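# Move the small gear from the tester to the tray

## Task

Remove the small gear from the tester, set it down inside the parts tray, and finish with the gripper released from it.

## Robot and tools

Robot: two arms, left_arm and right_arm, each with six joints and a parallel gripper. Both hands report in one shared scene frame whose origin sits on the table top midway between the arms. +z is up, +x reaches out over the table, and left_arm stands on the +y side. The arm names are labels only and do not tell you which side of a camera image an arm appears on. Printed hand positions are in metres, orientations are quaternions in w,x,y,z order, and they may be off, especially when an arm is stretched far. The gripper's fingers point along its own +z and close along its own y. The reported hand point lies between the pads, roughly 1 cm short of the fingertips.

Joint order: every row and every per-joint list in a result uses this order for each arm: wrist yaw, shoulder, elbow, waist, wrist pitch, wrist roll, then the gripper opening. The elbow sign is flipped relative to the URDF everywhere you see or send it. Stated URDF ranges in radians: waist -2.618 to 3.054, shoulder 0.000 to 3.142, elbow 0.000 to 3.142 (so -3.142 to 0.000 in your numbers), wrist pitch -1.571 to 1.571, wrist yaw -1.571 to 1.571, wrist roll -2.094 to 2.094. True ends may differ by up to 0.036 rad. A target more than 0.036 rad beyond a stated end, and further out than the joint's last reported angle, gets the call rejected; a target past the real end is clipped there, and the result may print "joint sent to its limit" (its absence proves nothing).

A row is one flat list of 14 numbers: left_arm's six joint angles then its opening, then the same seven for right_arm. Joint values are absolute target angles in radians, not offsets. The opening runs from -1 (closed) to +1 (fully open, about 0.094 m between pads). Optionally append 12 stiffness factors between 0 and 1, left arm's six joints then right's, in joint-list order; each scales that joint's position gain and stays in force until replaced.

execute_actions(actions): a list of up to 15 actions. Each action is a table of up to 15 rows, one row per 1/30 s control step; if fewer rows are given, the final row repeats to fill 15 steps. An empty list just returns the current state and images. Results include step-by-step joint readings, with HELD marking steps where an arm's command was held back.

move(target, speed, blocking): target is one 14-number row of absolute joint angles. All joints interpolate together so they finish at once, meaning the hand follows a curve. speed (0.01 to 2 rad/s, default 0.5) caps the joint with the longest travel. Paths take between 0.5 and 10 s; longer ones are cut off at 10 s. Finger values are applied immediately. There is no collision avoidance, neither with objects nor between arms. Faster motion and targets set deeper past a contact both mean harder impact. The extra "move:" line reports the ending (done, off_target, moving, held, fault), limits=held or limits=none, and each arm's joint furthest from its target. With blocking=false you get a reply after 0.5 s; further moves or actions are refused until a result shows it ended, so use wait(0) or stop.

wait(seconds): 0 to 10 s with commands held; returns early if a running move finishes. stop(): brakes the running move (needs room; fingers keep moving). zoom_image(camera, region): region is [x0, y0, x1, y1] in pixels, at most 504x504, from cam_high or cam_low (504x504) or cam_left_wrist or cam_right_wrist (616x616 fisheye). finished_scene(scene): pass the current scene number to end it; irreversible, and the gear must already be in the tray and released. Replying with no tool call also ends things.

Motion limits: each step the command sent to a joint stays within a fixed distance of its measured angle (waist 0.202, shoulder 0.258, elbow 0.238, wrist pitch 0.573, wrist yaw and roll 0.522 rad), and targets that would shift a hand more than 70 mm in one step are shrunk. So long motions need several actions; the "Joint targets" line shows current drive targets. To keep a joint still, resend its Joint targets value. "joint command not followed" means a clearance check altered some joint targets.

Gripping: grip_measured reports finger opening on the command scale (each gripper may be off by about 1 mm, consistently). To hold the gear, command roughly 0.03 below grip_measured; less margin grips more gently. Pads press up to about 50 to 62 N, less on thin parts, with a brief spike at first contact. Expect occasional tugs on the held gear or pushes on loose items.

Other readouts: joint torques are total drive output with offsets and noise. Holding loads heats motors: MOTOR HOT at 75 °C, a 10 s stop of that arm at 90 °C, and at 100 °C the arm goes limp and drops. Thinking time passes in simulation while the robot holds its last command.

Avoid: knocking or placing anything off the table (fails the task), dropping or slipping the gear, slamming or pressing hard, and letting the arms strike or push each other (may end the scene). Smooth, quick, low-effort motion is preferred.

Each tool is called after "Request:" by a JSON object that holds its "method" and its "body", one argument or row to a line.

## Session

Request:
{"method": "execute_actions", "body": {
  "actions": []
}}

Scene clock: 0.00 s.
left_arm: end_effector_position=(+0.2791, +0.5671, +0.2070) grip_measured=+1.000 end_effector_quat_wxyz=(+0.423, -0.349, +0.599, +0.583) | right_arm: end_effector_position=(+0.3675, -0.4206, +0.1342) grip_measured=+1.000 end_effector_quat_wxyz=(+0.095, +0.435, +0.707, +0.549)
Joint names: [wrist yaw, shoulder, elbow, waist, wrist pitch, wrist roll]
Joint positions: left_arm=[-1.196  1.775 -0.717  0.139  1.16   0.51   0.094] | right_arm=[-1.149  2.157 -1.628 -0.683 -1.429 -0.039  0.094]
Joint velocities: left_arm=[-0.066 -0.002 -0.027 -0.032 -0.007  0.066  0.   ] | right_arm=[-0.066 -0.012 -0.002 -0.012  0.066  0.037  0.   ]
Joint torques (N m, as the arm reports them, + toward a larger Joint positions number): no reading
Motor temperatures (°C, as the motors report them): left_arm=[26 39 34 25 39 26] | right_arm=[25 32 28 25 32 24]
Joint targets: left_arm=[-1.195 1.771 -0.721 0.139 1.157 0.505] | right_arm=[-1.165 2.138 -1.639 -0.683 -1.426 -0.046]
Joint stiffness scale: left_arm=[1. 1. 1. 1. 1. 1.] | right_arm=[1. 1. 1. 1. 1. 1.]

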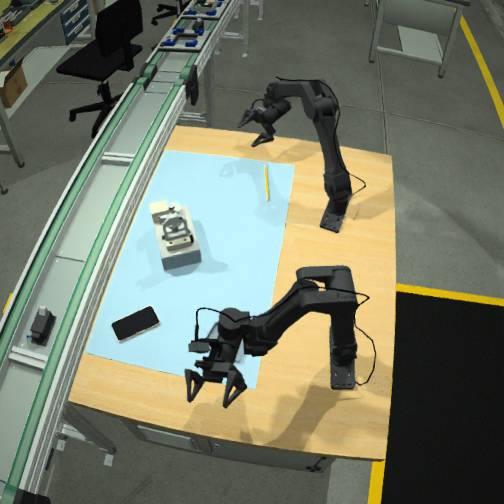

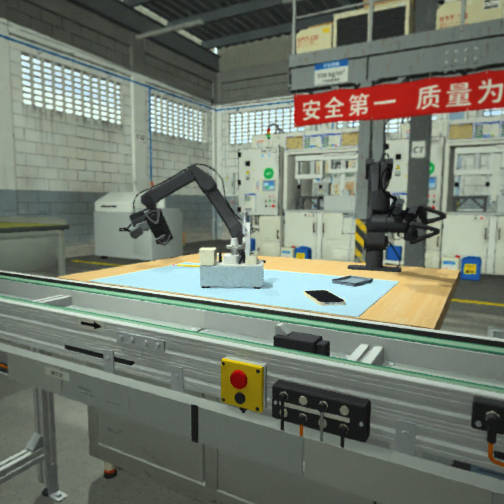

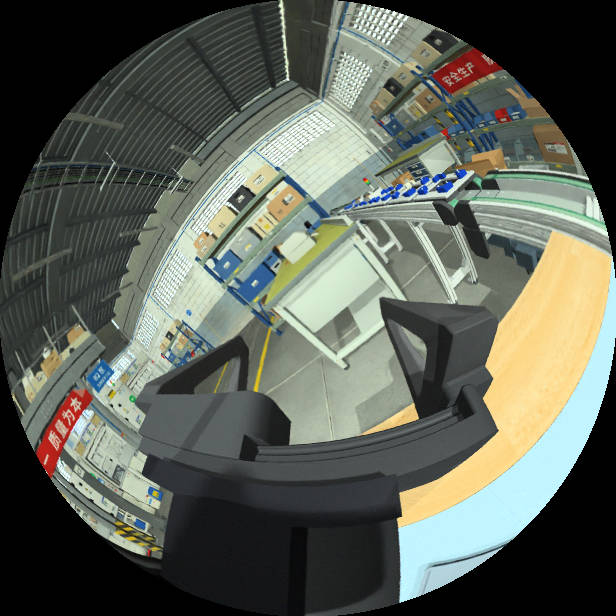

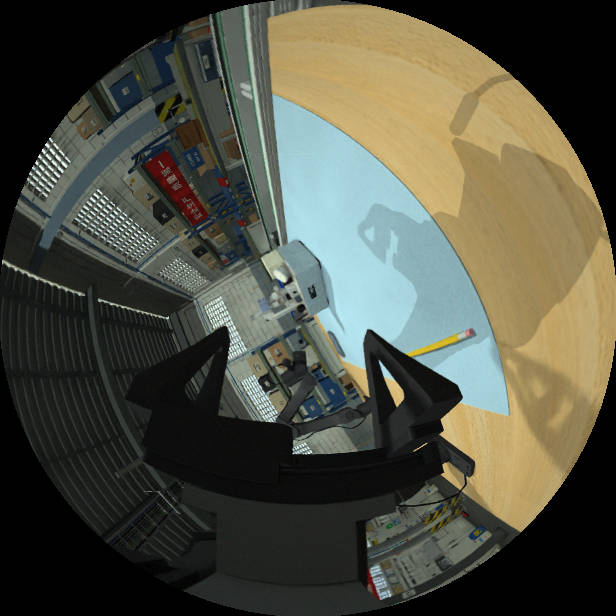

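Request:
{"method": "zoom_image", "body": {
  "camera": "cam_high",
  "region": [110, 170, 250, 290]
}}

Request:
{"method": "zoom_image", "body": {
  "camera": "cam_low",
  "region": [170, 200, 400, 320]
}}

Region (110, 170, 250, 290) of cam_high's 504x504 image, scaled by 3.600, with more detail than that image has; it fills the top 432 rows of this view, and the rest is white.

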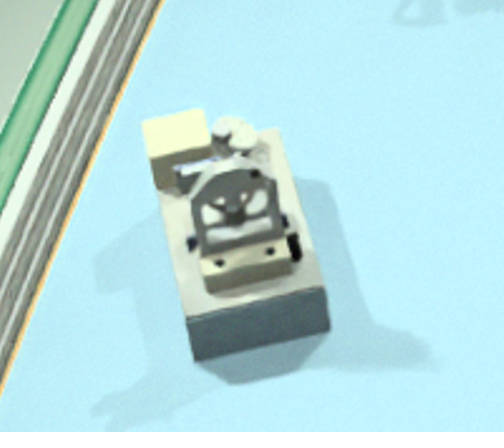

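Region (170, 200, 400, 320) of cam_low's 504x504 image, scaled by 2.191, with more detail than that image has; it fills the top 263 rows of this view, and the rest is white.

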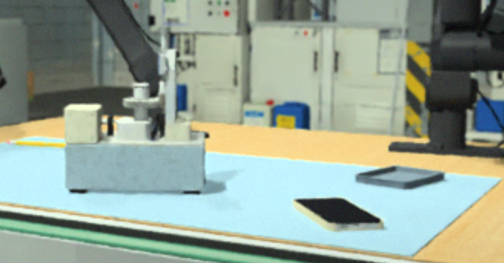

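Request:
{"method": "move", "body": {
  "target": [1.119, 2.21, -1.11, -0.11, 1.14, 0, -0.28,  0, 1.67, -1.65, 0.76, -0.52, 0, 0.2],
  "speed": 0.9
}}

Scene clock: 67.57 s.
left_arm: end_effector_position=(+0.4488, +0.1600, +0.1489) grip_measured=-0.277 end_effector_quat_wxyz=(+0.624, +0.378, +0.588, -0.349) | right_arm: end_effector_position=(+0.4466, +0.0187, +0.2784) grip_measured=+0.202 end_effector_quat_wxyz=(+0.441, -0.246, +0.854, +0.127)
Joint names: [wrist yaw, shoulder, elbow, waist, wrist pitch, wrist roll]
Joint positions: left_arm=[ 1.111  2.195 -1.089 -0.103  1.16   0.012  0.034] | right_arm=[-0.007  1.701 -1.628  0.76  -0.544 -0.005  0.056]
Joint velocities: left_arm=[ 0.11   0.012  0.002  0.007 -0.022 -0.051 -0.   ] | right_arm=[-0.007  0.007  0.017 -0.007 -0.007 -0.022 -0.   ]
Joint torques (N m, as the arm reports them, + toward a larger Joint positions number): left_arm=[ 0.08 -9.4  -7.17 -0.64  1.08 -0.17] | right_arm=[  0.   -10.43  -7.77  -0.07   2.15   0.05]
Motor temperatures (°C, as the motors report them): left_arm=[26 40 35 25 41 26] | right_arm=[26 36 29 25 31 24]
Joint targets: left_arm=[1.119 2.210 -1.110 -0.110 1.140 -0.000] | right_arm=[0.000 1.670 -1.650 0.760 -0.520 -0.000]
Joint stiffness scale: left_arm=[1. 1. 1. 1. 1. 1.] | right_arm=[1. 1. 1. 1. 1. 1.]
move: off_target (left_arm, right_arm); limits=none; left_arm: farthest joint: the elbow, 0.021 radians from its target (0.393 radians at the start); right_arm: farthest joint: the shoulder, 0.031 radians from its target (0.487 radians at the start)

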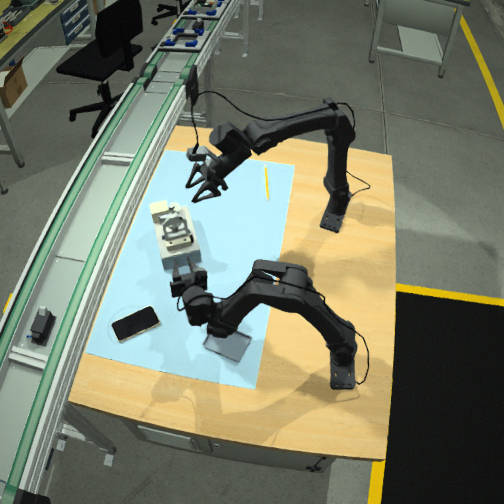

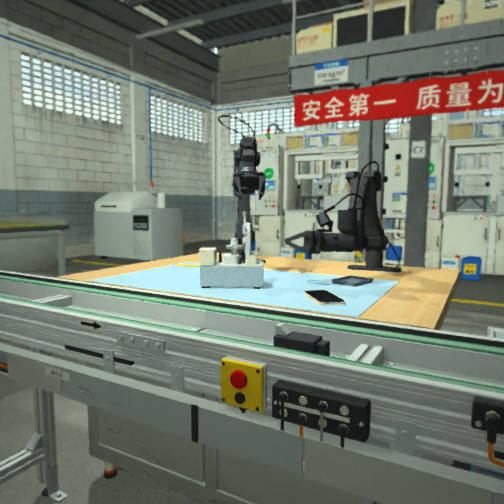

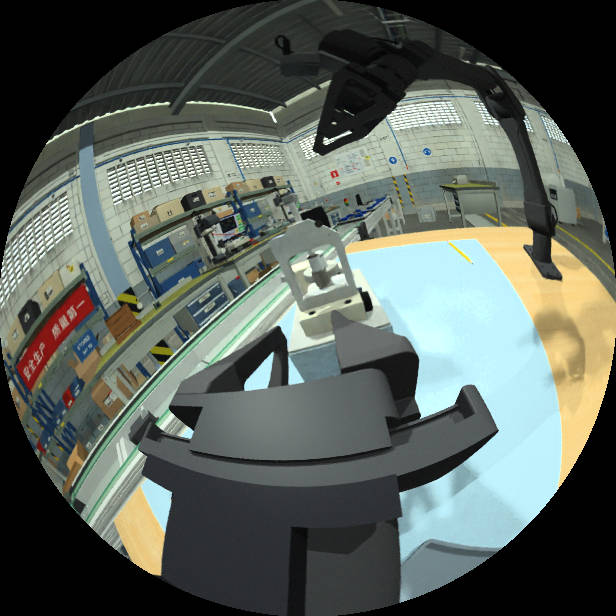

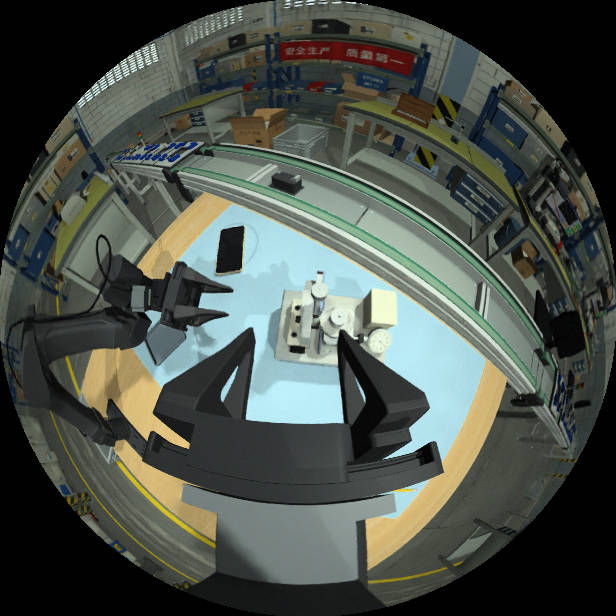

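Request:
{"method": "zoom_image", "body": {
  "camera": "cam_right_wrist",
  "region": [220, 240, 420, 400]
}}

Request:
{"method": "zoom_image", "body": {
  "camera": "cam_left_wrist",
  "region": [210, 170, 430, 400]
}}

Region (220, 240, 420, 400) of cam_right_wrist's 616x616 image, scaled by 2.520, with more detail than that image has; it fills the top 403 rows of this view, and the rest is white.

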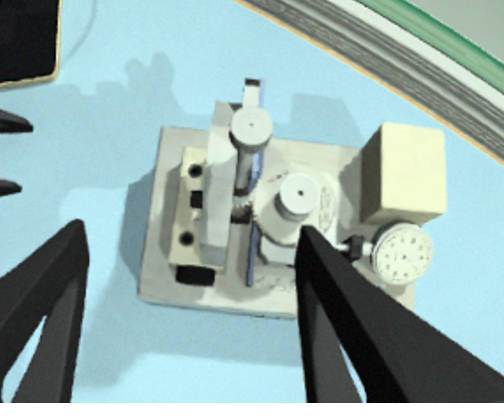

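Region (210, 170, 430, 400) of cam_left_wrist's 616x616 image, scaled by 2.191, with more detail than that image has; it fills the left 482 columns of this view, and the rest is white.

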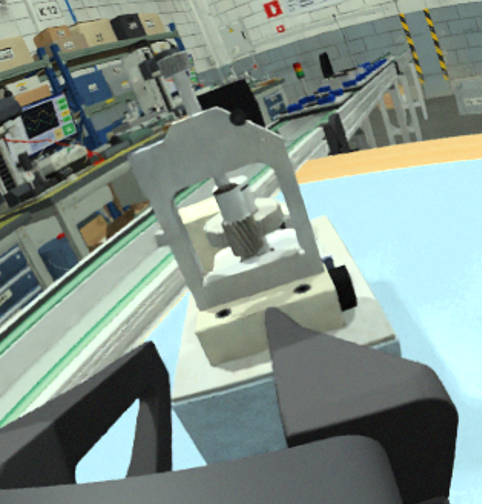

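Request:
{"method": "move", "body": {
  "target": [0.995, 2.288, -1.232, -0.264, 1.045, 0, -0.28,  0, 1.79, -1.605, 0.718, -0.40, 0, 0.2],
  "speed": 0.3
}}

Scene clock: 112.10 s.
left_arm: end_effector_position=(+0.4484, +0.1599, +0.1225) grip_measured=-0.277 end_effector_quat_wxyz=(+0.604, +0.365, +0.609, -0.363) | right_arm: end_effector_position=(+0.4404, +0.0147, +0.2487) grip_measured=+0.202 end_effector_quat_wxyz=(+0.402, -0.252, +0.873, +0.117)
Joint names: [wrist yaw, shoulder, elbow, waist, wrist pitch, wrist roll]
Joint positions: left_arm=[ 1.112  2.243 -1.084 -0.103  1.144  0.012  0.034] | right_arm=[-0.007  1.718 -1.599  0.76  -0.587 -0.005  0.056]
Joint velocities: left_arm=[-0.066  1.282  0.007  0.002 -0.242 -0.007 -0.   ] | right_arm=[-0.051  0.374  0.799 -0.007 -1.106  0.066  0.   ]
Joint torques (N m, as the arm reports them, + toward a larger Joint positions number): left_arm=[-0.04  0.76 -0.4   0.12 -0.1  -0.02] | right_arm=[-0.07  0.48 -0.05 -0.05  0.16 -0.04]
Motor temperatures (°C, as the motors report them): left_arm=[26 41 36 25 40 26] | right_arm=[26 36 30 25 34 24]
Joint targets: left_arm=[1.112 2.210 -1.086 -0.103 1.152 0.012] | right_arm=[-0.007 1.709 -1.618 0.760 -0.559 -0.005]
Joint stiffness scale: left_arm=[1. 1. 1. 1. 1. 1.] | right_arm=[1. 1. 1. 1. 1. 1.]
NO CONTROL: MOTORS OFF. The power of the arms went off during this call, through no command of yours: the arms are limp, and their grippers may let go. This result may show the arms still falling. What the arms strike, push or drop without control is reported as usual and can cost score or fail the task. A move or wait that this ends or prevents says "fault", and your reply's later calls are not run and say "fault stop": those words mean this event, not a fault of the arms. The arms run no command until a result says that a person gave control back. To wait, call execute_actions with no actions, or call wait: whatever seconds a wait asks for, either call returns when control is back, or after at most 30 seconds. The wait uses none of the scene's actions, and its seconds cost nothing.
move: fault (left_arm, right_arm); limits=none; left_arm: farthest joint: the waist, 0.161 radians from its target (0.161 radians at the start); right_arm: farthest joint: the wrist pitch, 0.187 radians from its target (0.144 radians at the start)

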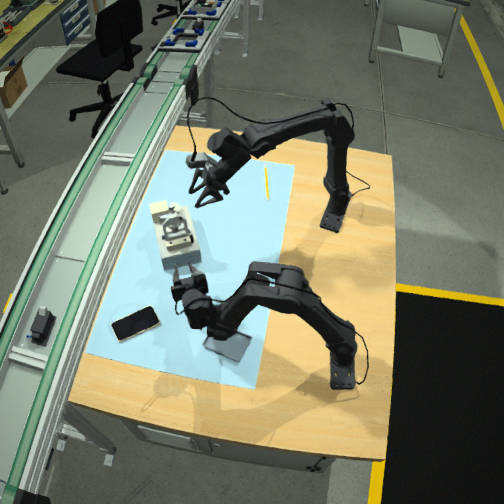

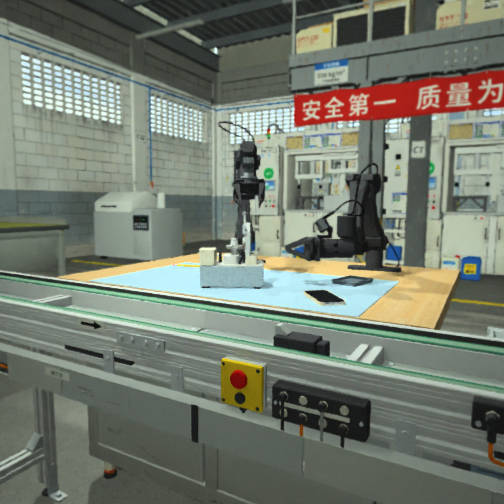

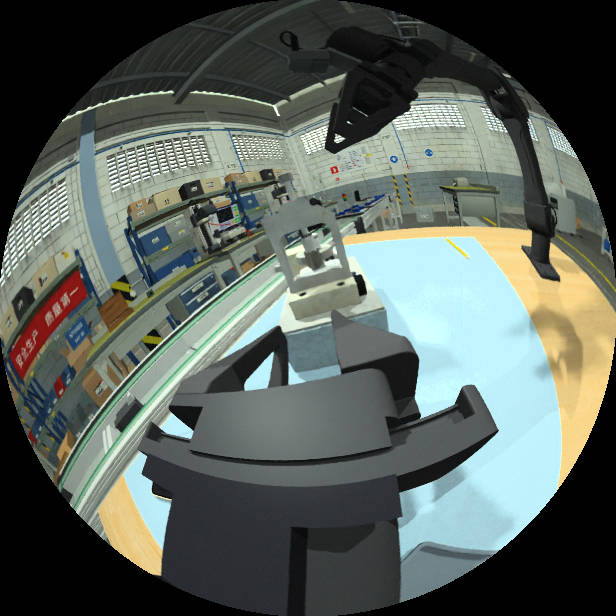

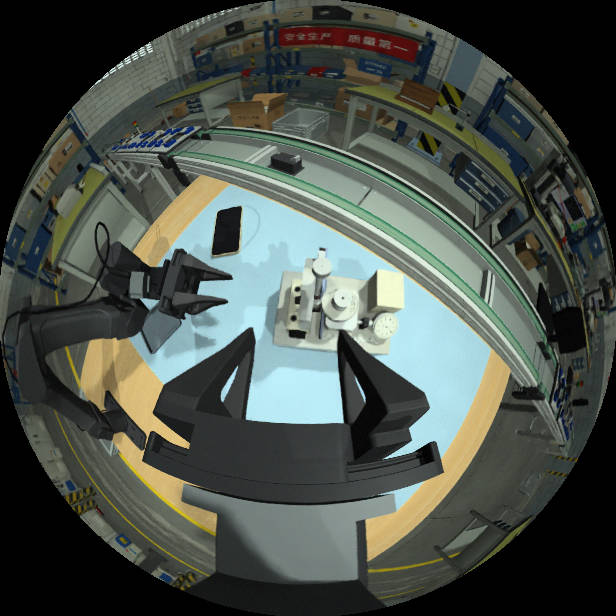

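The motors lost power. I'll wait for control to return.

Request:
{"method": "wait", "body": {
  "seconds": 10
}}

Scene clock: 143.83 s.
left_arm: end_effector_position=(+0.3676, +0.1382, +0.0456) grip_measured=-0.296 end_effector_quat_wxyz=(+0.550, +0.519, +0.478, -0.446) | right_arm: end_effector_position=(+0.3807, -0.0326, +0.0074) grip_measured=-0.044 end_effector_quat_wxyz=(+0.128, -0.093, +0.987, -0.006)
Joint names: [wrist yaw, shoulder, elbow, waist, wrist pitch, wrist roll]
Joint positions: left_arm=[ 1.537  2.532 -1.1   -0.105  1.564  0.014  0.033] | right_arm=[ 0.131  2.038 -1.364  0.797 -0.675  0.388  0.045]
Joint velocities: left_arm=[-0.037  0.002  0.002 -0.007 -0.022 -0.022  0.001] | right_arm=[-0.022  0.002  0.007  0.002  0.022  0.007  0.   ]
Joint torques (N m, as the arm reports them, + toward a larger Joint positions number): left_arm=[ 0.    0.52 -0.55  0.16 -0.09 -0.03] | right_arm=[-0.01  0.21 -0.01  0.1   0.15  0.  ]
Motor temperatures (°C, as the motors report them): left_arm=[26 37 34 25 37 26] | right_arm=[26 32 29 25 31 24]
Joint targets: left_arm=[1.537 2.532 -1.100 -0.105 1.563 0.014] | right_arm=[0.131 2.038 -1.364 0.797 -0.675 0.388]
Joint stiffness scale: left_arm=[1. 1. 1. 1. 1. 1.] | right_arm=[1. 1. 1. 1. 1. 1.]
NO CONTROL, STILL: no person has given control back yet. Call execute_actions with no actions, or call wait, again.
wait: 0.00 of 10 s (a fault stop came first)

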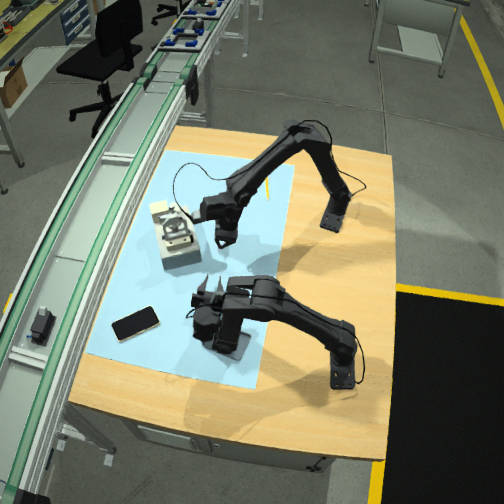

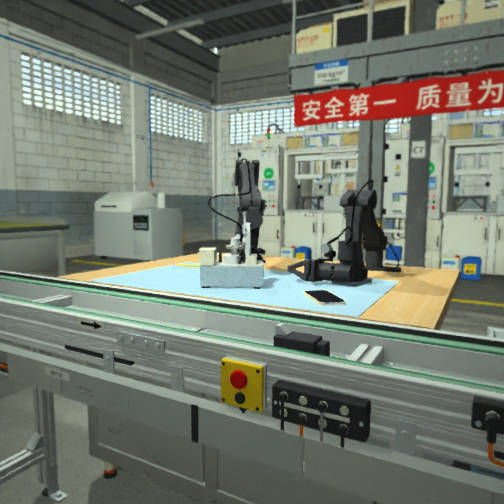

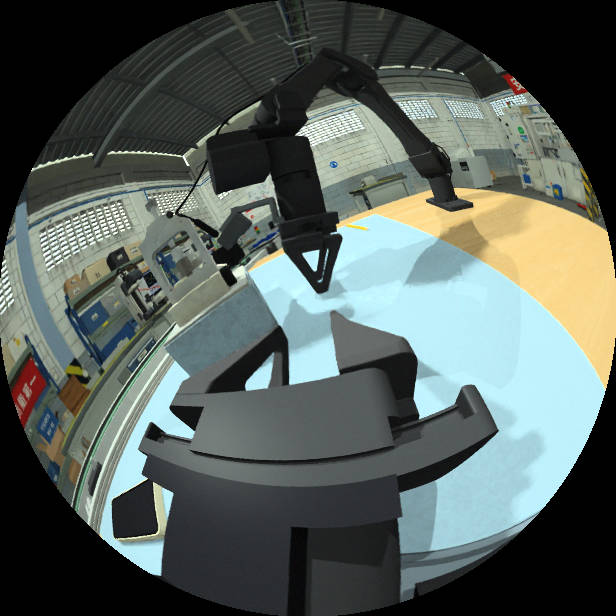

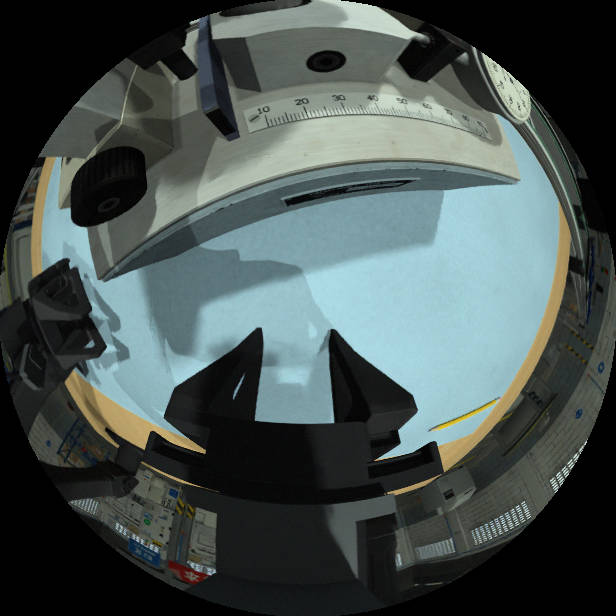

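Request:
{"method": "wait", "body": {
  "seconds": 10
}}

Scene clock: 170.80 s.
left_arm: end_effector_position=(+0.3676, +0.1382, +0.0456) grip_measured=-0.296 end_effector_quat_wxyz=(+0.550, +0.519, +0.478, -0.446) | right_arm: end_effector_position=(+0.3807, -0.0326, +0.0074) grip_measured=-0.044 end_effector_quat_wxyz=(+0.128, -0.093, +0.987, -0.006)
Joint names: [wrist yaw, shoulder, elbow, waist, wrist pitch, wrist roll]
Joint positions: left_arm=[ 1.537  2.532 -1.1   -0.105  1.564  0.014  0.033] | right_arm=[ 0.131  2.038 -1.364  0.797 -0.675  0.388  0.045]
Joint velocities: left_arm=[-0.051 -0.002 -0.017 -0.002  0.007  0.022 -0.001] | right_arm=[ 0.007 -0.002  0.012 -0.007 -0.022  0.022 -0.001]
Joint torques (N m, as the arm reports them, + toward a larger Joint positions number): left_arm=[ 0.04  0.46 -0.54  0.07 -0.15 -0.02] | right_arm=[-0.02  0.23 -0.1  -0.18  0.13  0.  ]
Motor temperatures (°C, as the motors report them): left_arm=[26 36 33 25 36 26] | right_arm=[26 31 28 25 30 24]
Joint targets: left_arm=[1.537 2.532 -1.100 -0.105 1.563 0.014] | right_arm=[0.131 2.038 -1.364 0.797 -0.675 0.388]
Joint stiffness scale: left_arm=[1. 1. 1. 1. 1. 1.] | right_arm=[1. 1. 1. 1. 1. 1.]
CONTROL GIVEN BACK BY A PERSON. The power is on again. The arms and their grippers hold where they came to rest, not your last command. Their grippers do not squeeze until commanded. The arms may rest on the table, on a part or against the robot's own body, stand at a joint limit or lie folded up, and parts may have moved. Move slowly at first; if an arm does not follow, try another direction. Commands run again from your next reply on.
wait: 0.00 of 10 s (a fault stop came first)

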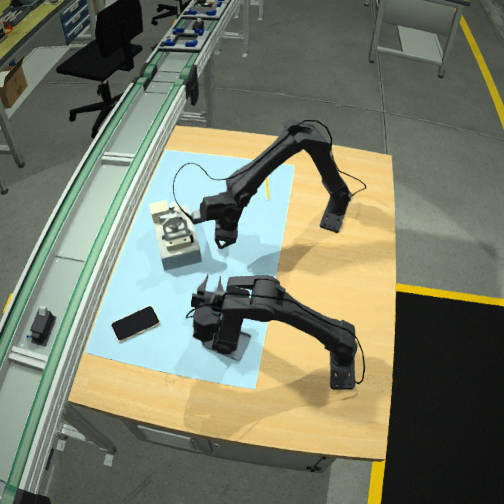

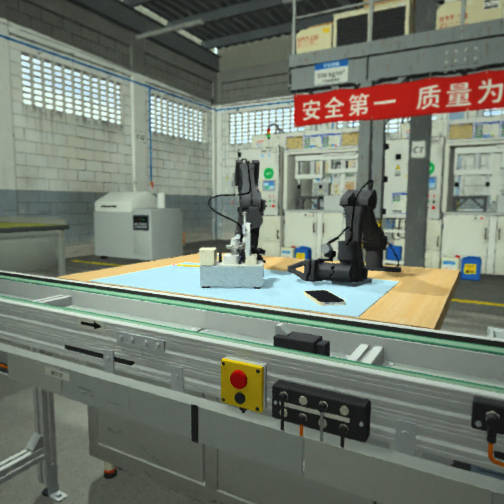

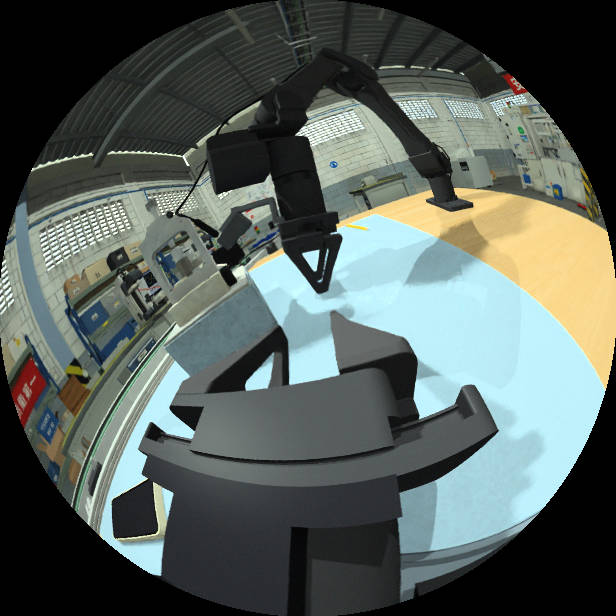

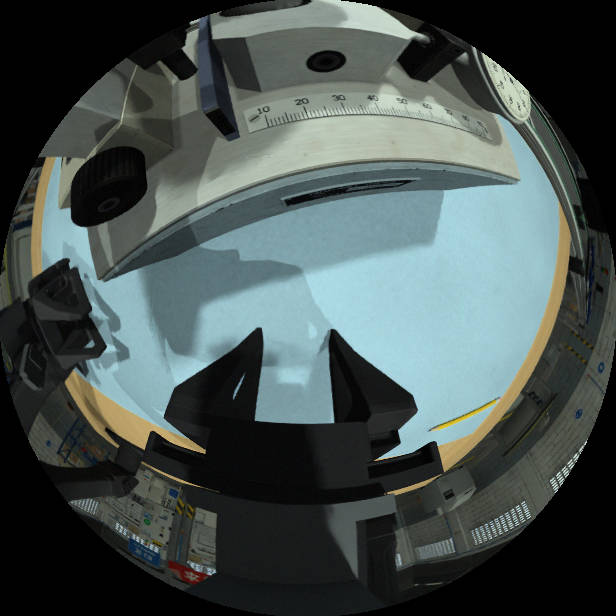

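Request:
{"method": "move", "body": {
  "target": [1.3, 2.2, -1.1, -0.105, 1.3, 0, -0.28,  0.0, 1.80, -1.58, 0.78, -1.23, 0.0, 0.2],
  "speed": 0.3
}}

Scene clock: 189.57 s.
left_arm: end_effector_position=(+0.4160, +0.1454, +0.1595) grip_measured=-0.283 end_effector_quat_wxyz=(+0.624, +0.470, +0.503, -0.371) | right_arm: end_effector_position=(+0.3147, -0.0516, +0.1154) grip_measured=+0.198 end_effector_quat_wxyz=(+0.033, -0.287, +0.957, +0.006)
Joint names: [wrist yaw, shoulder, elbow, waist, wrist pitch, wrist roll]
Joint positions: left_arm=[ 1.311  2.217 -1.101 -0.105  1.325  0.013  0.034] | right_arm=[ 0.007  1.832 -1.551  0.794 -1.223  0.005  0.056]
Joint velocities: left_arm=[-0.007 -0.012  0.002 -0.002 -0.051 -0.051  0.   ] | right_arm=[ 0.007 -0.007 -0.002 -0.012 -0.022 -0.022  0.   ]
Joint torques (N m, as the arm reports them, + toward a larger Joint positions number): left_arm=[ -0.19 -12.03  -5.3    0.06   0.88  -0.12] | right_arm=[ -0.08 -10.62  -7.36  -1.26   0.48  -0.03]
Motor temperatures (°C, as the motors report them): left_arm=[26 39 33 25 37 26] | right_arm=[26 33 29 25 30 24]
Joint targets: left_arm=[1.300 2.200 -1.100 -0.105 1.300 0.000] | right_arm=[0.000 1.800 -1.580 0.780 -1.230 -0.000]
Joint stiffness scale: left_arm=[1. 1. 1. 1. 1. 1.] | right_arm=[1. 1. 1. 1. 1. 1.]
CONTROL GIVEN BACK BY A PERSON, as an earlier result said. Commands run again.
move: off_target (left_arm, right_arm); limits=none; left_arm: farthest joint: the wrist pitch, 0.025 radians from its target (0.266 radians at the start); right_arm: farthest joint: the shoulder, 0.032 radians from its target (0.230 radians at the start)

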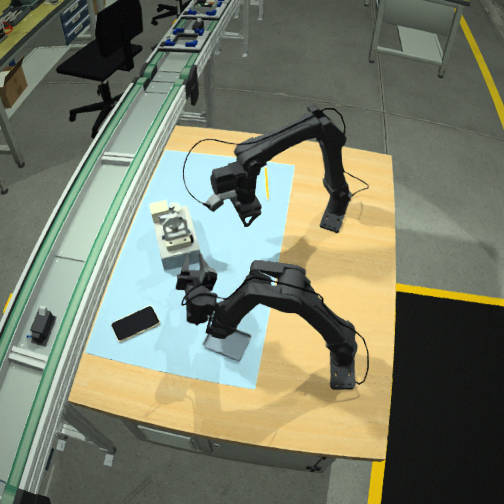

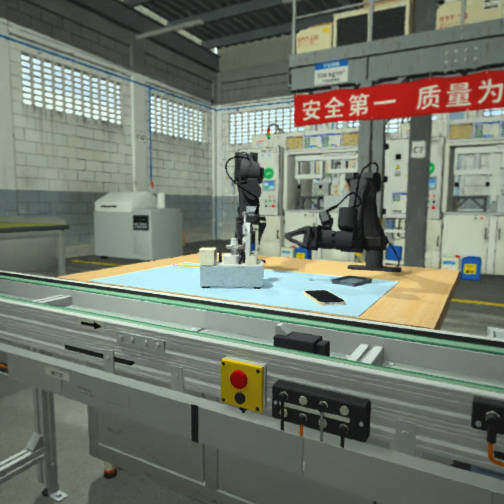

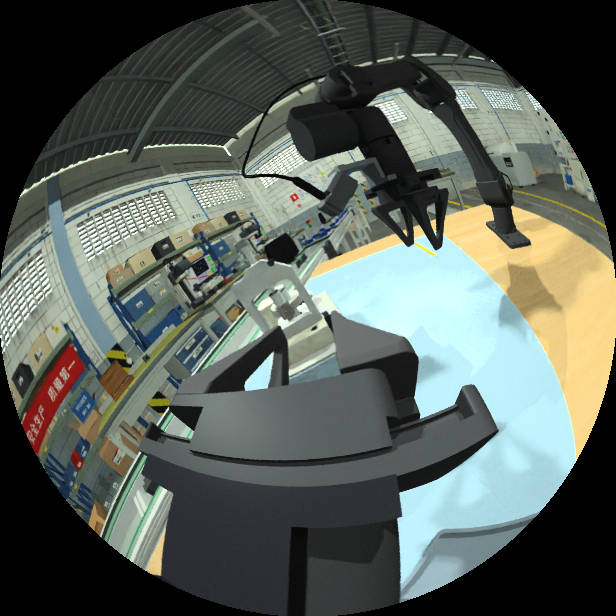

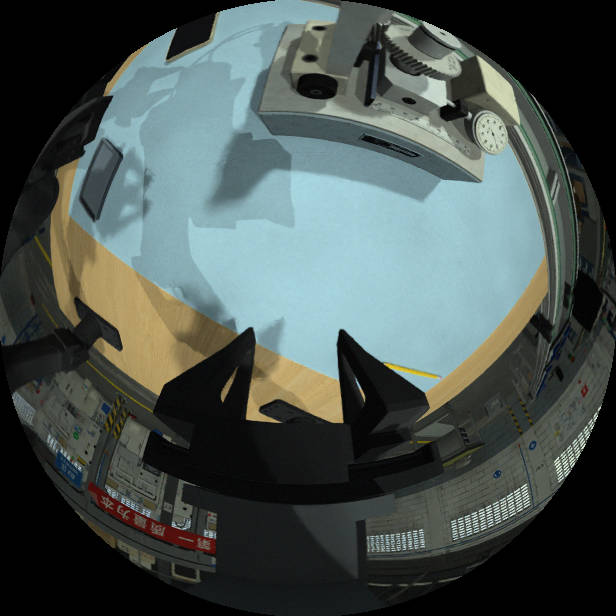

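Request:
{"method": "move", "body": {
  "target": [0.995, 2.288, -1.232, -0.264, 1.04, 0, -0.28,  0, 1.668, -1.595, 0.714, -0.45, 0, 0.2],
  "speed": 0.5
}}

Scene clock: 203.37 s.
left_arm: end_effector_position=(+0.4632, +0.0907, +0.1361) grip_measured=-0.283 end_effector_quat_wxyz=(+0.601, +0.381, +0.595, -0.374) | right_arm: end_effector_position=(+0.4600, +0.0022, +0.2645) grip_measured=+0.198 end_effector_quat_wxyz=(+0.447, -0.223, +0.858, +0.116)
Joint names: [wrist yaw, shoulder, elbow, waist, wrist pitch, wrist roll]
Joint positions: left_arm=[ 1.003  2.272 -1.211 -0.257  1.064  0.012  0.034] | right_arm=[ 0.007  1.7   -1.565  0.723 -0.474  0.005  0.056]
Joint velocities: left_arm=[-0.007 -0.007  0.017  0.002 -0.066 -0.051  0.001] | right_arm=[ 0.007 -0.002 -0.002  0.002  0.007 -0.022 -0.001]
Joint torques (N m, as the arm reports them, + toward a larger Joint positions number): left_arm=[ -0.06 -10.1   -7.27  -0.49   1.12  -0.1 ] | right_arm=[ -0.06 -10.51  -8.45  -0.93   2.12  -0.05]
Motor temperatures (°C, as the motors report them): left_arm=[26 40 34 25 37 26] | right_arm=[26 34 30 25 30 24]
Joint targets: left_arm=[0.995 2.288 -1.232 -0.264 1.040 0.000] | right_arm=[-0.000 1.668 -1.595 0.714 -0.450 0.000]
Joint stiffness scale: left_arm=[1. 1. 1. 1. 1. 1.] | right_arm=[1. 1. 1. 1. 1. 1.]
move: off_target (left_arm, right_arm); limits=none; left_arm: farthest joint: the wrist pitch, 0.024 radians from its target (0.284 radians at the start); right_arm: farthest joint: the shoulder, 0.032 radians from its target (0.164 radians at the start)

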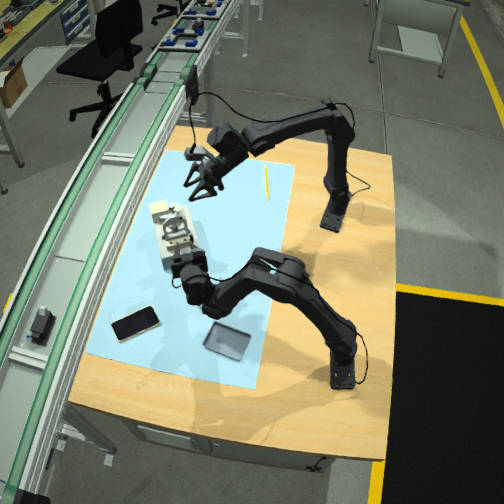

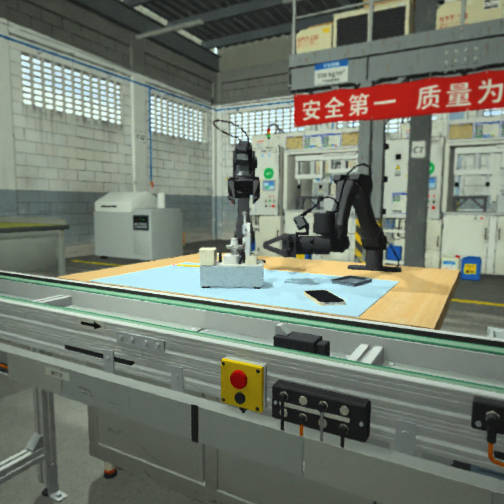

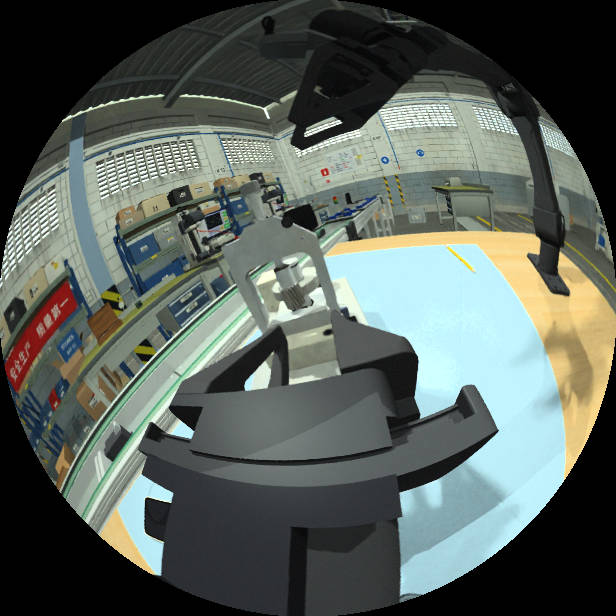

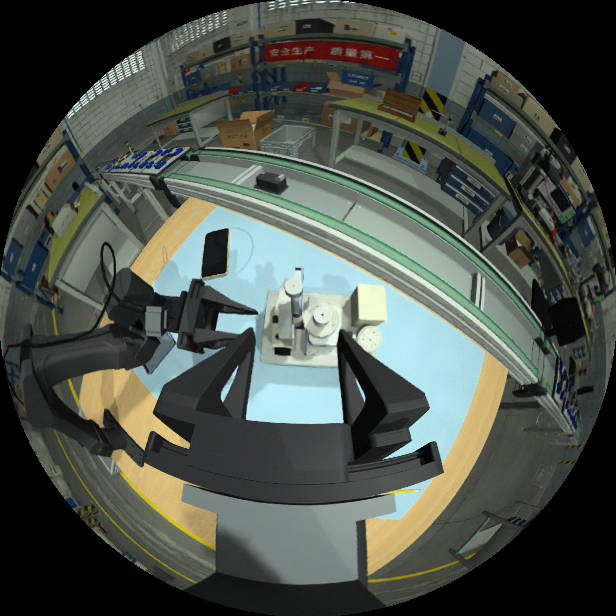

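Request:
{"method": "zoom_image", "body": {
  "camera": "cam_right_wrist",
  "region": [200, 240, 400, 400]
}}

Request:
{"method": "zoom_image", "body": {
  "camera": "cam_left_wrist",
  "region": [190, 160, 410, 390]
}}

Region (200, 240, 400, 400) of cam_right_wrist's 616x616 image, scaled by 2.520, with more detail than that image has; it fills the top 403 rows of this view, and the rest is white.

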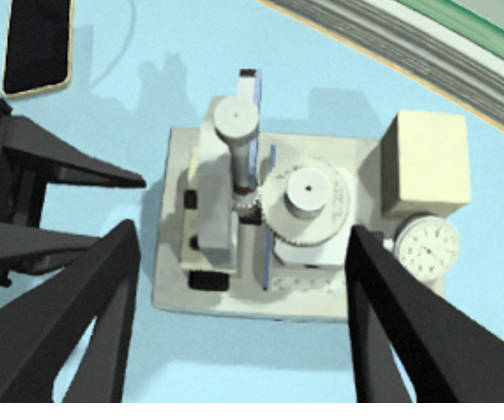

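Region (190, 160, 410, 390) of cam_left_wrist's 616x616 image, scaled by 2.191, with more detail than that image has; it fills the left 482 columns of this view, and the rest is white.

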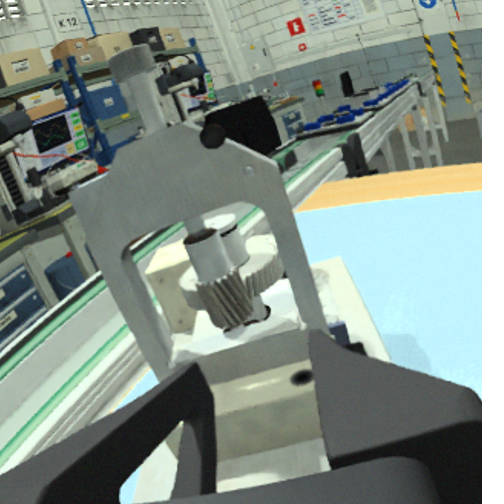

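Request:
{"method": "move", "body": {
  "target": [0.936, 2.352, -1.359, -0.323, 0.975, 0, -0.28,  0, 1.806, -1.642, 0.72, -0.393, 0, 0.2],
  "speed": 0.25
}}

Request:
{"method": "zoom_image", "body": {
  "camera": "cam_right_wrist",
  "region": [200, 240, 400, 400]
}}

Request:
{"method": "zoom_image", "body": {
  "camera": "cam_left_wrist",
  "region": [190, 160, 410, 390]
}}

Scene clock: 231.03 s.
left_arm: end_effector_position=(+0.4825, +0.0607, +0.1353) grip_measured=-0.283 end_effector_quat_wxyz=(+0.600, +0.381, +0.596, -0.374) | right_arm: end_effector_position=(+0.4842, +0.0159, +0.2425) grip_measured=+0.198 end_effector_quat_wxyz=(+0.445, -0.223, +0.859, +0.116)
Joint names: [wrist yaw, shoulder, elbow, waist, wrist pitch, wrist roll]
Joint positions: left_arm=[ 0.944  2.336 -1.337 -0.317  0.999  0.011  0.034] | right_arm=[ 0.007  1.806 -1.608  0.723 -0.418  0.005  0.056]
Joint velocities: left_arm=[-0.022 -0.002  0.027 -0.017  0.022 -0.037  0.   ] | right_arm=[ 0.007 -0.007 -0.017  0.012 -0.051  0.022 -0.   ]
Joint torques (N m, as the arm reports them, + toward a larger Joint positions number): left_arm=[ -0.04 -11.13  -7.6   -0.44   1.09  -0.11] | right_arm=[-0.09 -9.19 -8.74 -0.35  2.08 -0.06]
Motor temperatures (°C, as the motors report them): left_arm=[26 40 35 25 38 26] | right_arm=[26 35 31 25 33 24]
Joint targets: left_arm=[0.936 2.352 -1.359 -0.323 0.975 -0.000] | right_arm=[0.000 1.806 -1.642 0.720 -0.393 -0.000]
Joint stiffness scale: left_arm=[1. 1. 1. 1. 1. 1.] | right_arm=[1. 1. 1. 1. 1. 1.]
move: off_target (left_arm, right_arm); limits=none; left_arm: farthest joint: the wrist pitch, 0.024 radians from its target (0.089 radians at the start); right_arm: farthest joint: the elbow, 0.034 radians from its target (0.077 radians at the start)

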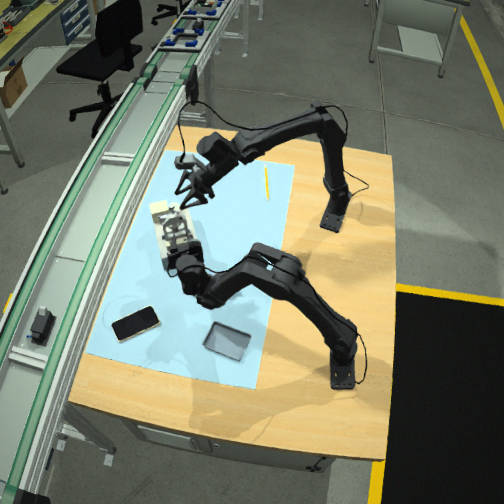

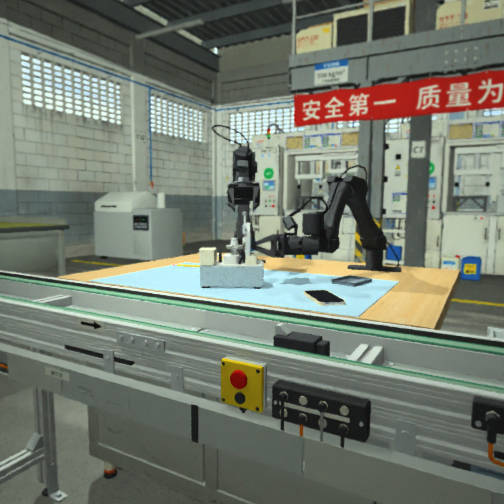

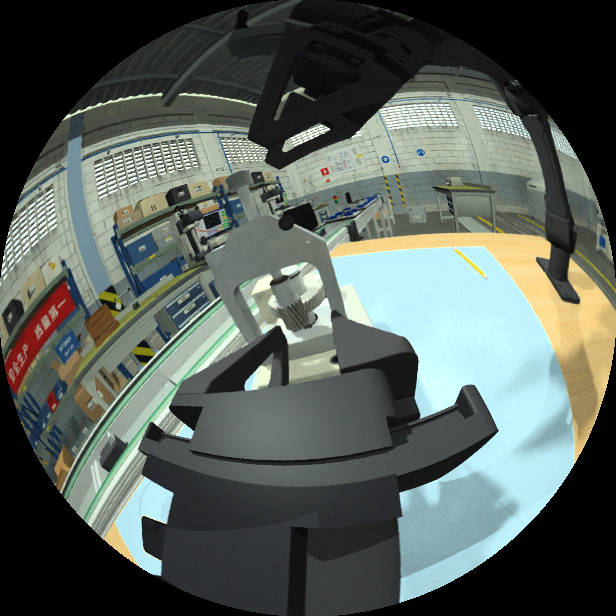

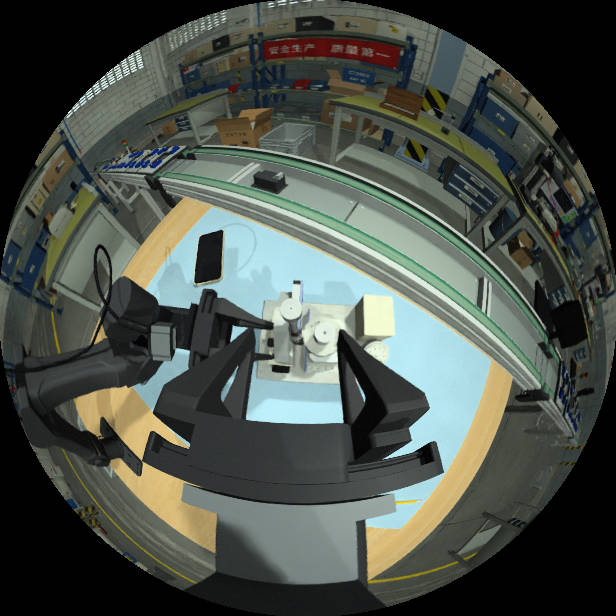

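Region (200, 240, 400, 400) of cam_right_wrist's 616x616 image, scaled by 2.520, with more detail than that image has; it fills the top 403 rows of this view, and the rest is white.

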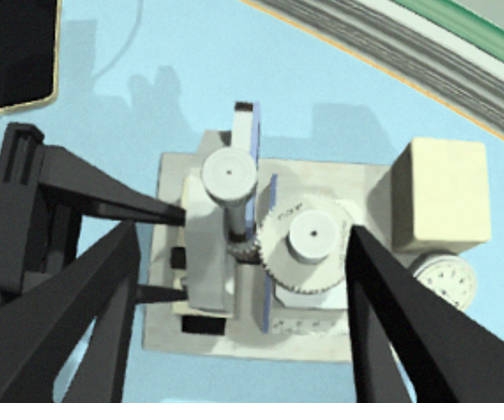

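Region (190, 160, 410, 390) of cam_left_wrist's 616x616 image, scaled by 2.191, with more detail than that image has; it fills the left 482 columns of this view, and the rest is white.

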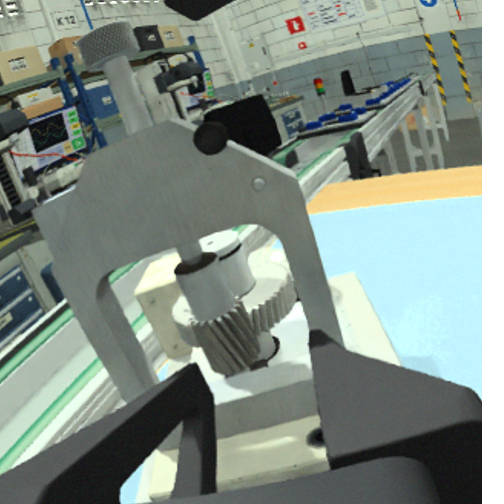

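Request:
{"method": "zoom_image", "body": {
  "camera": "cam_low",
  "region": [190, 190, 330, 290]
}}

Region (190, 190, 330, 290) of cam_low's 504x504 image, scaled by 3.600, with more detail than that image has; it fills the top 360 rows of this view, and the rest is white.

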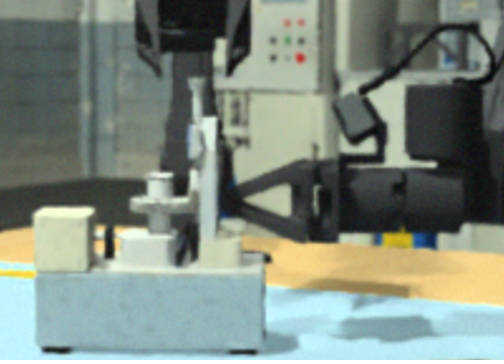

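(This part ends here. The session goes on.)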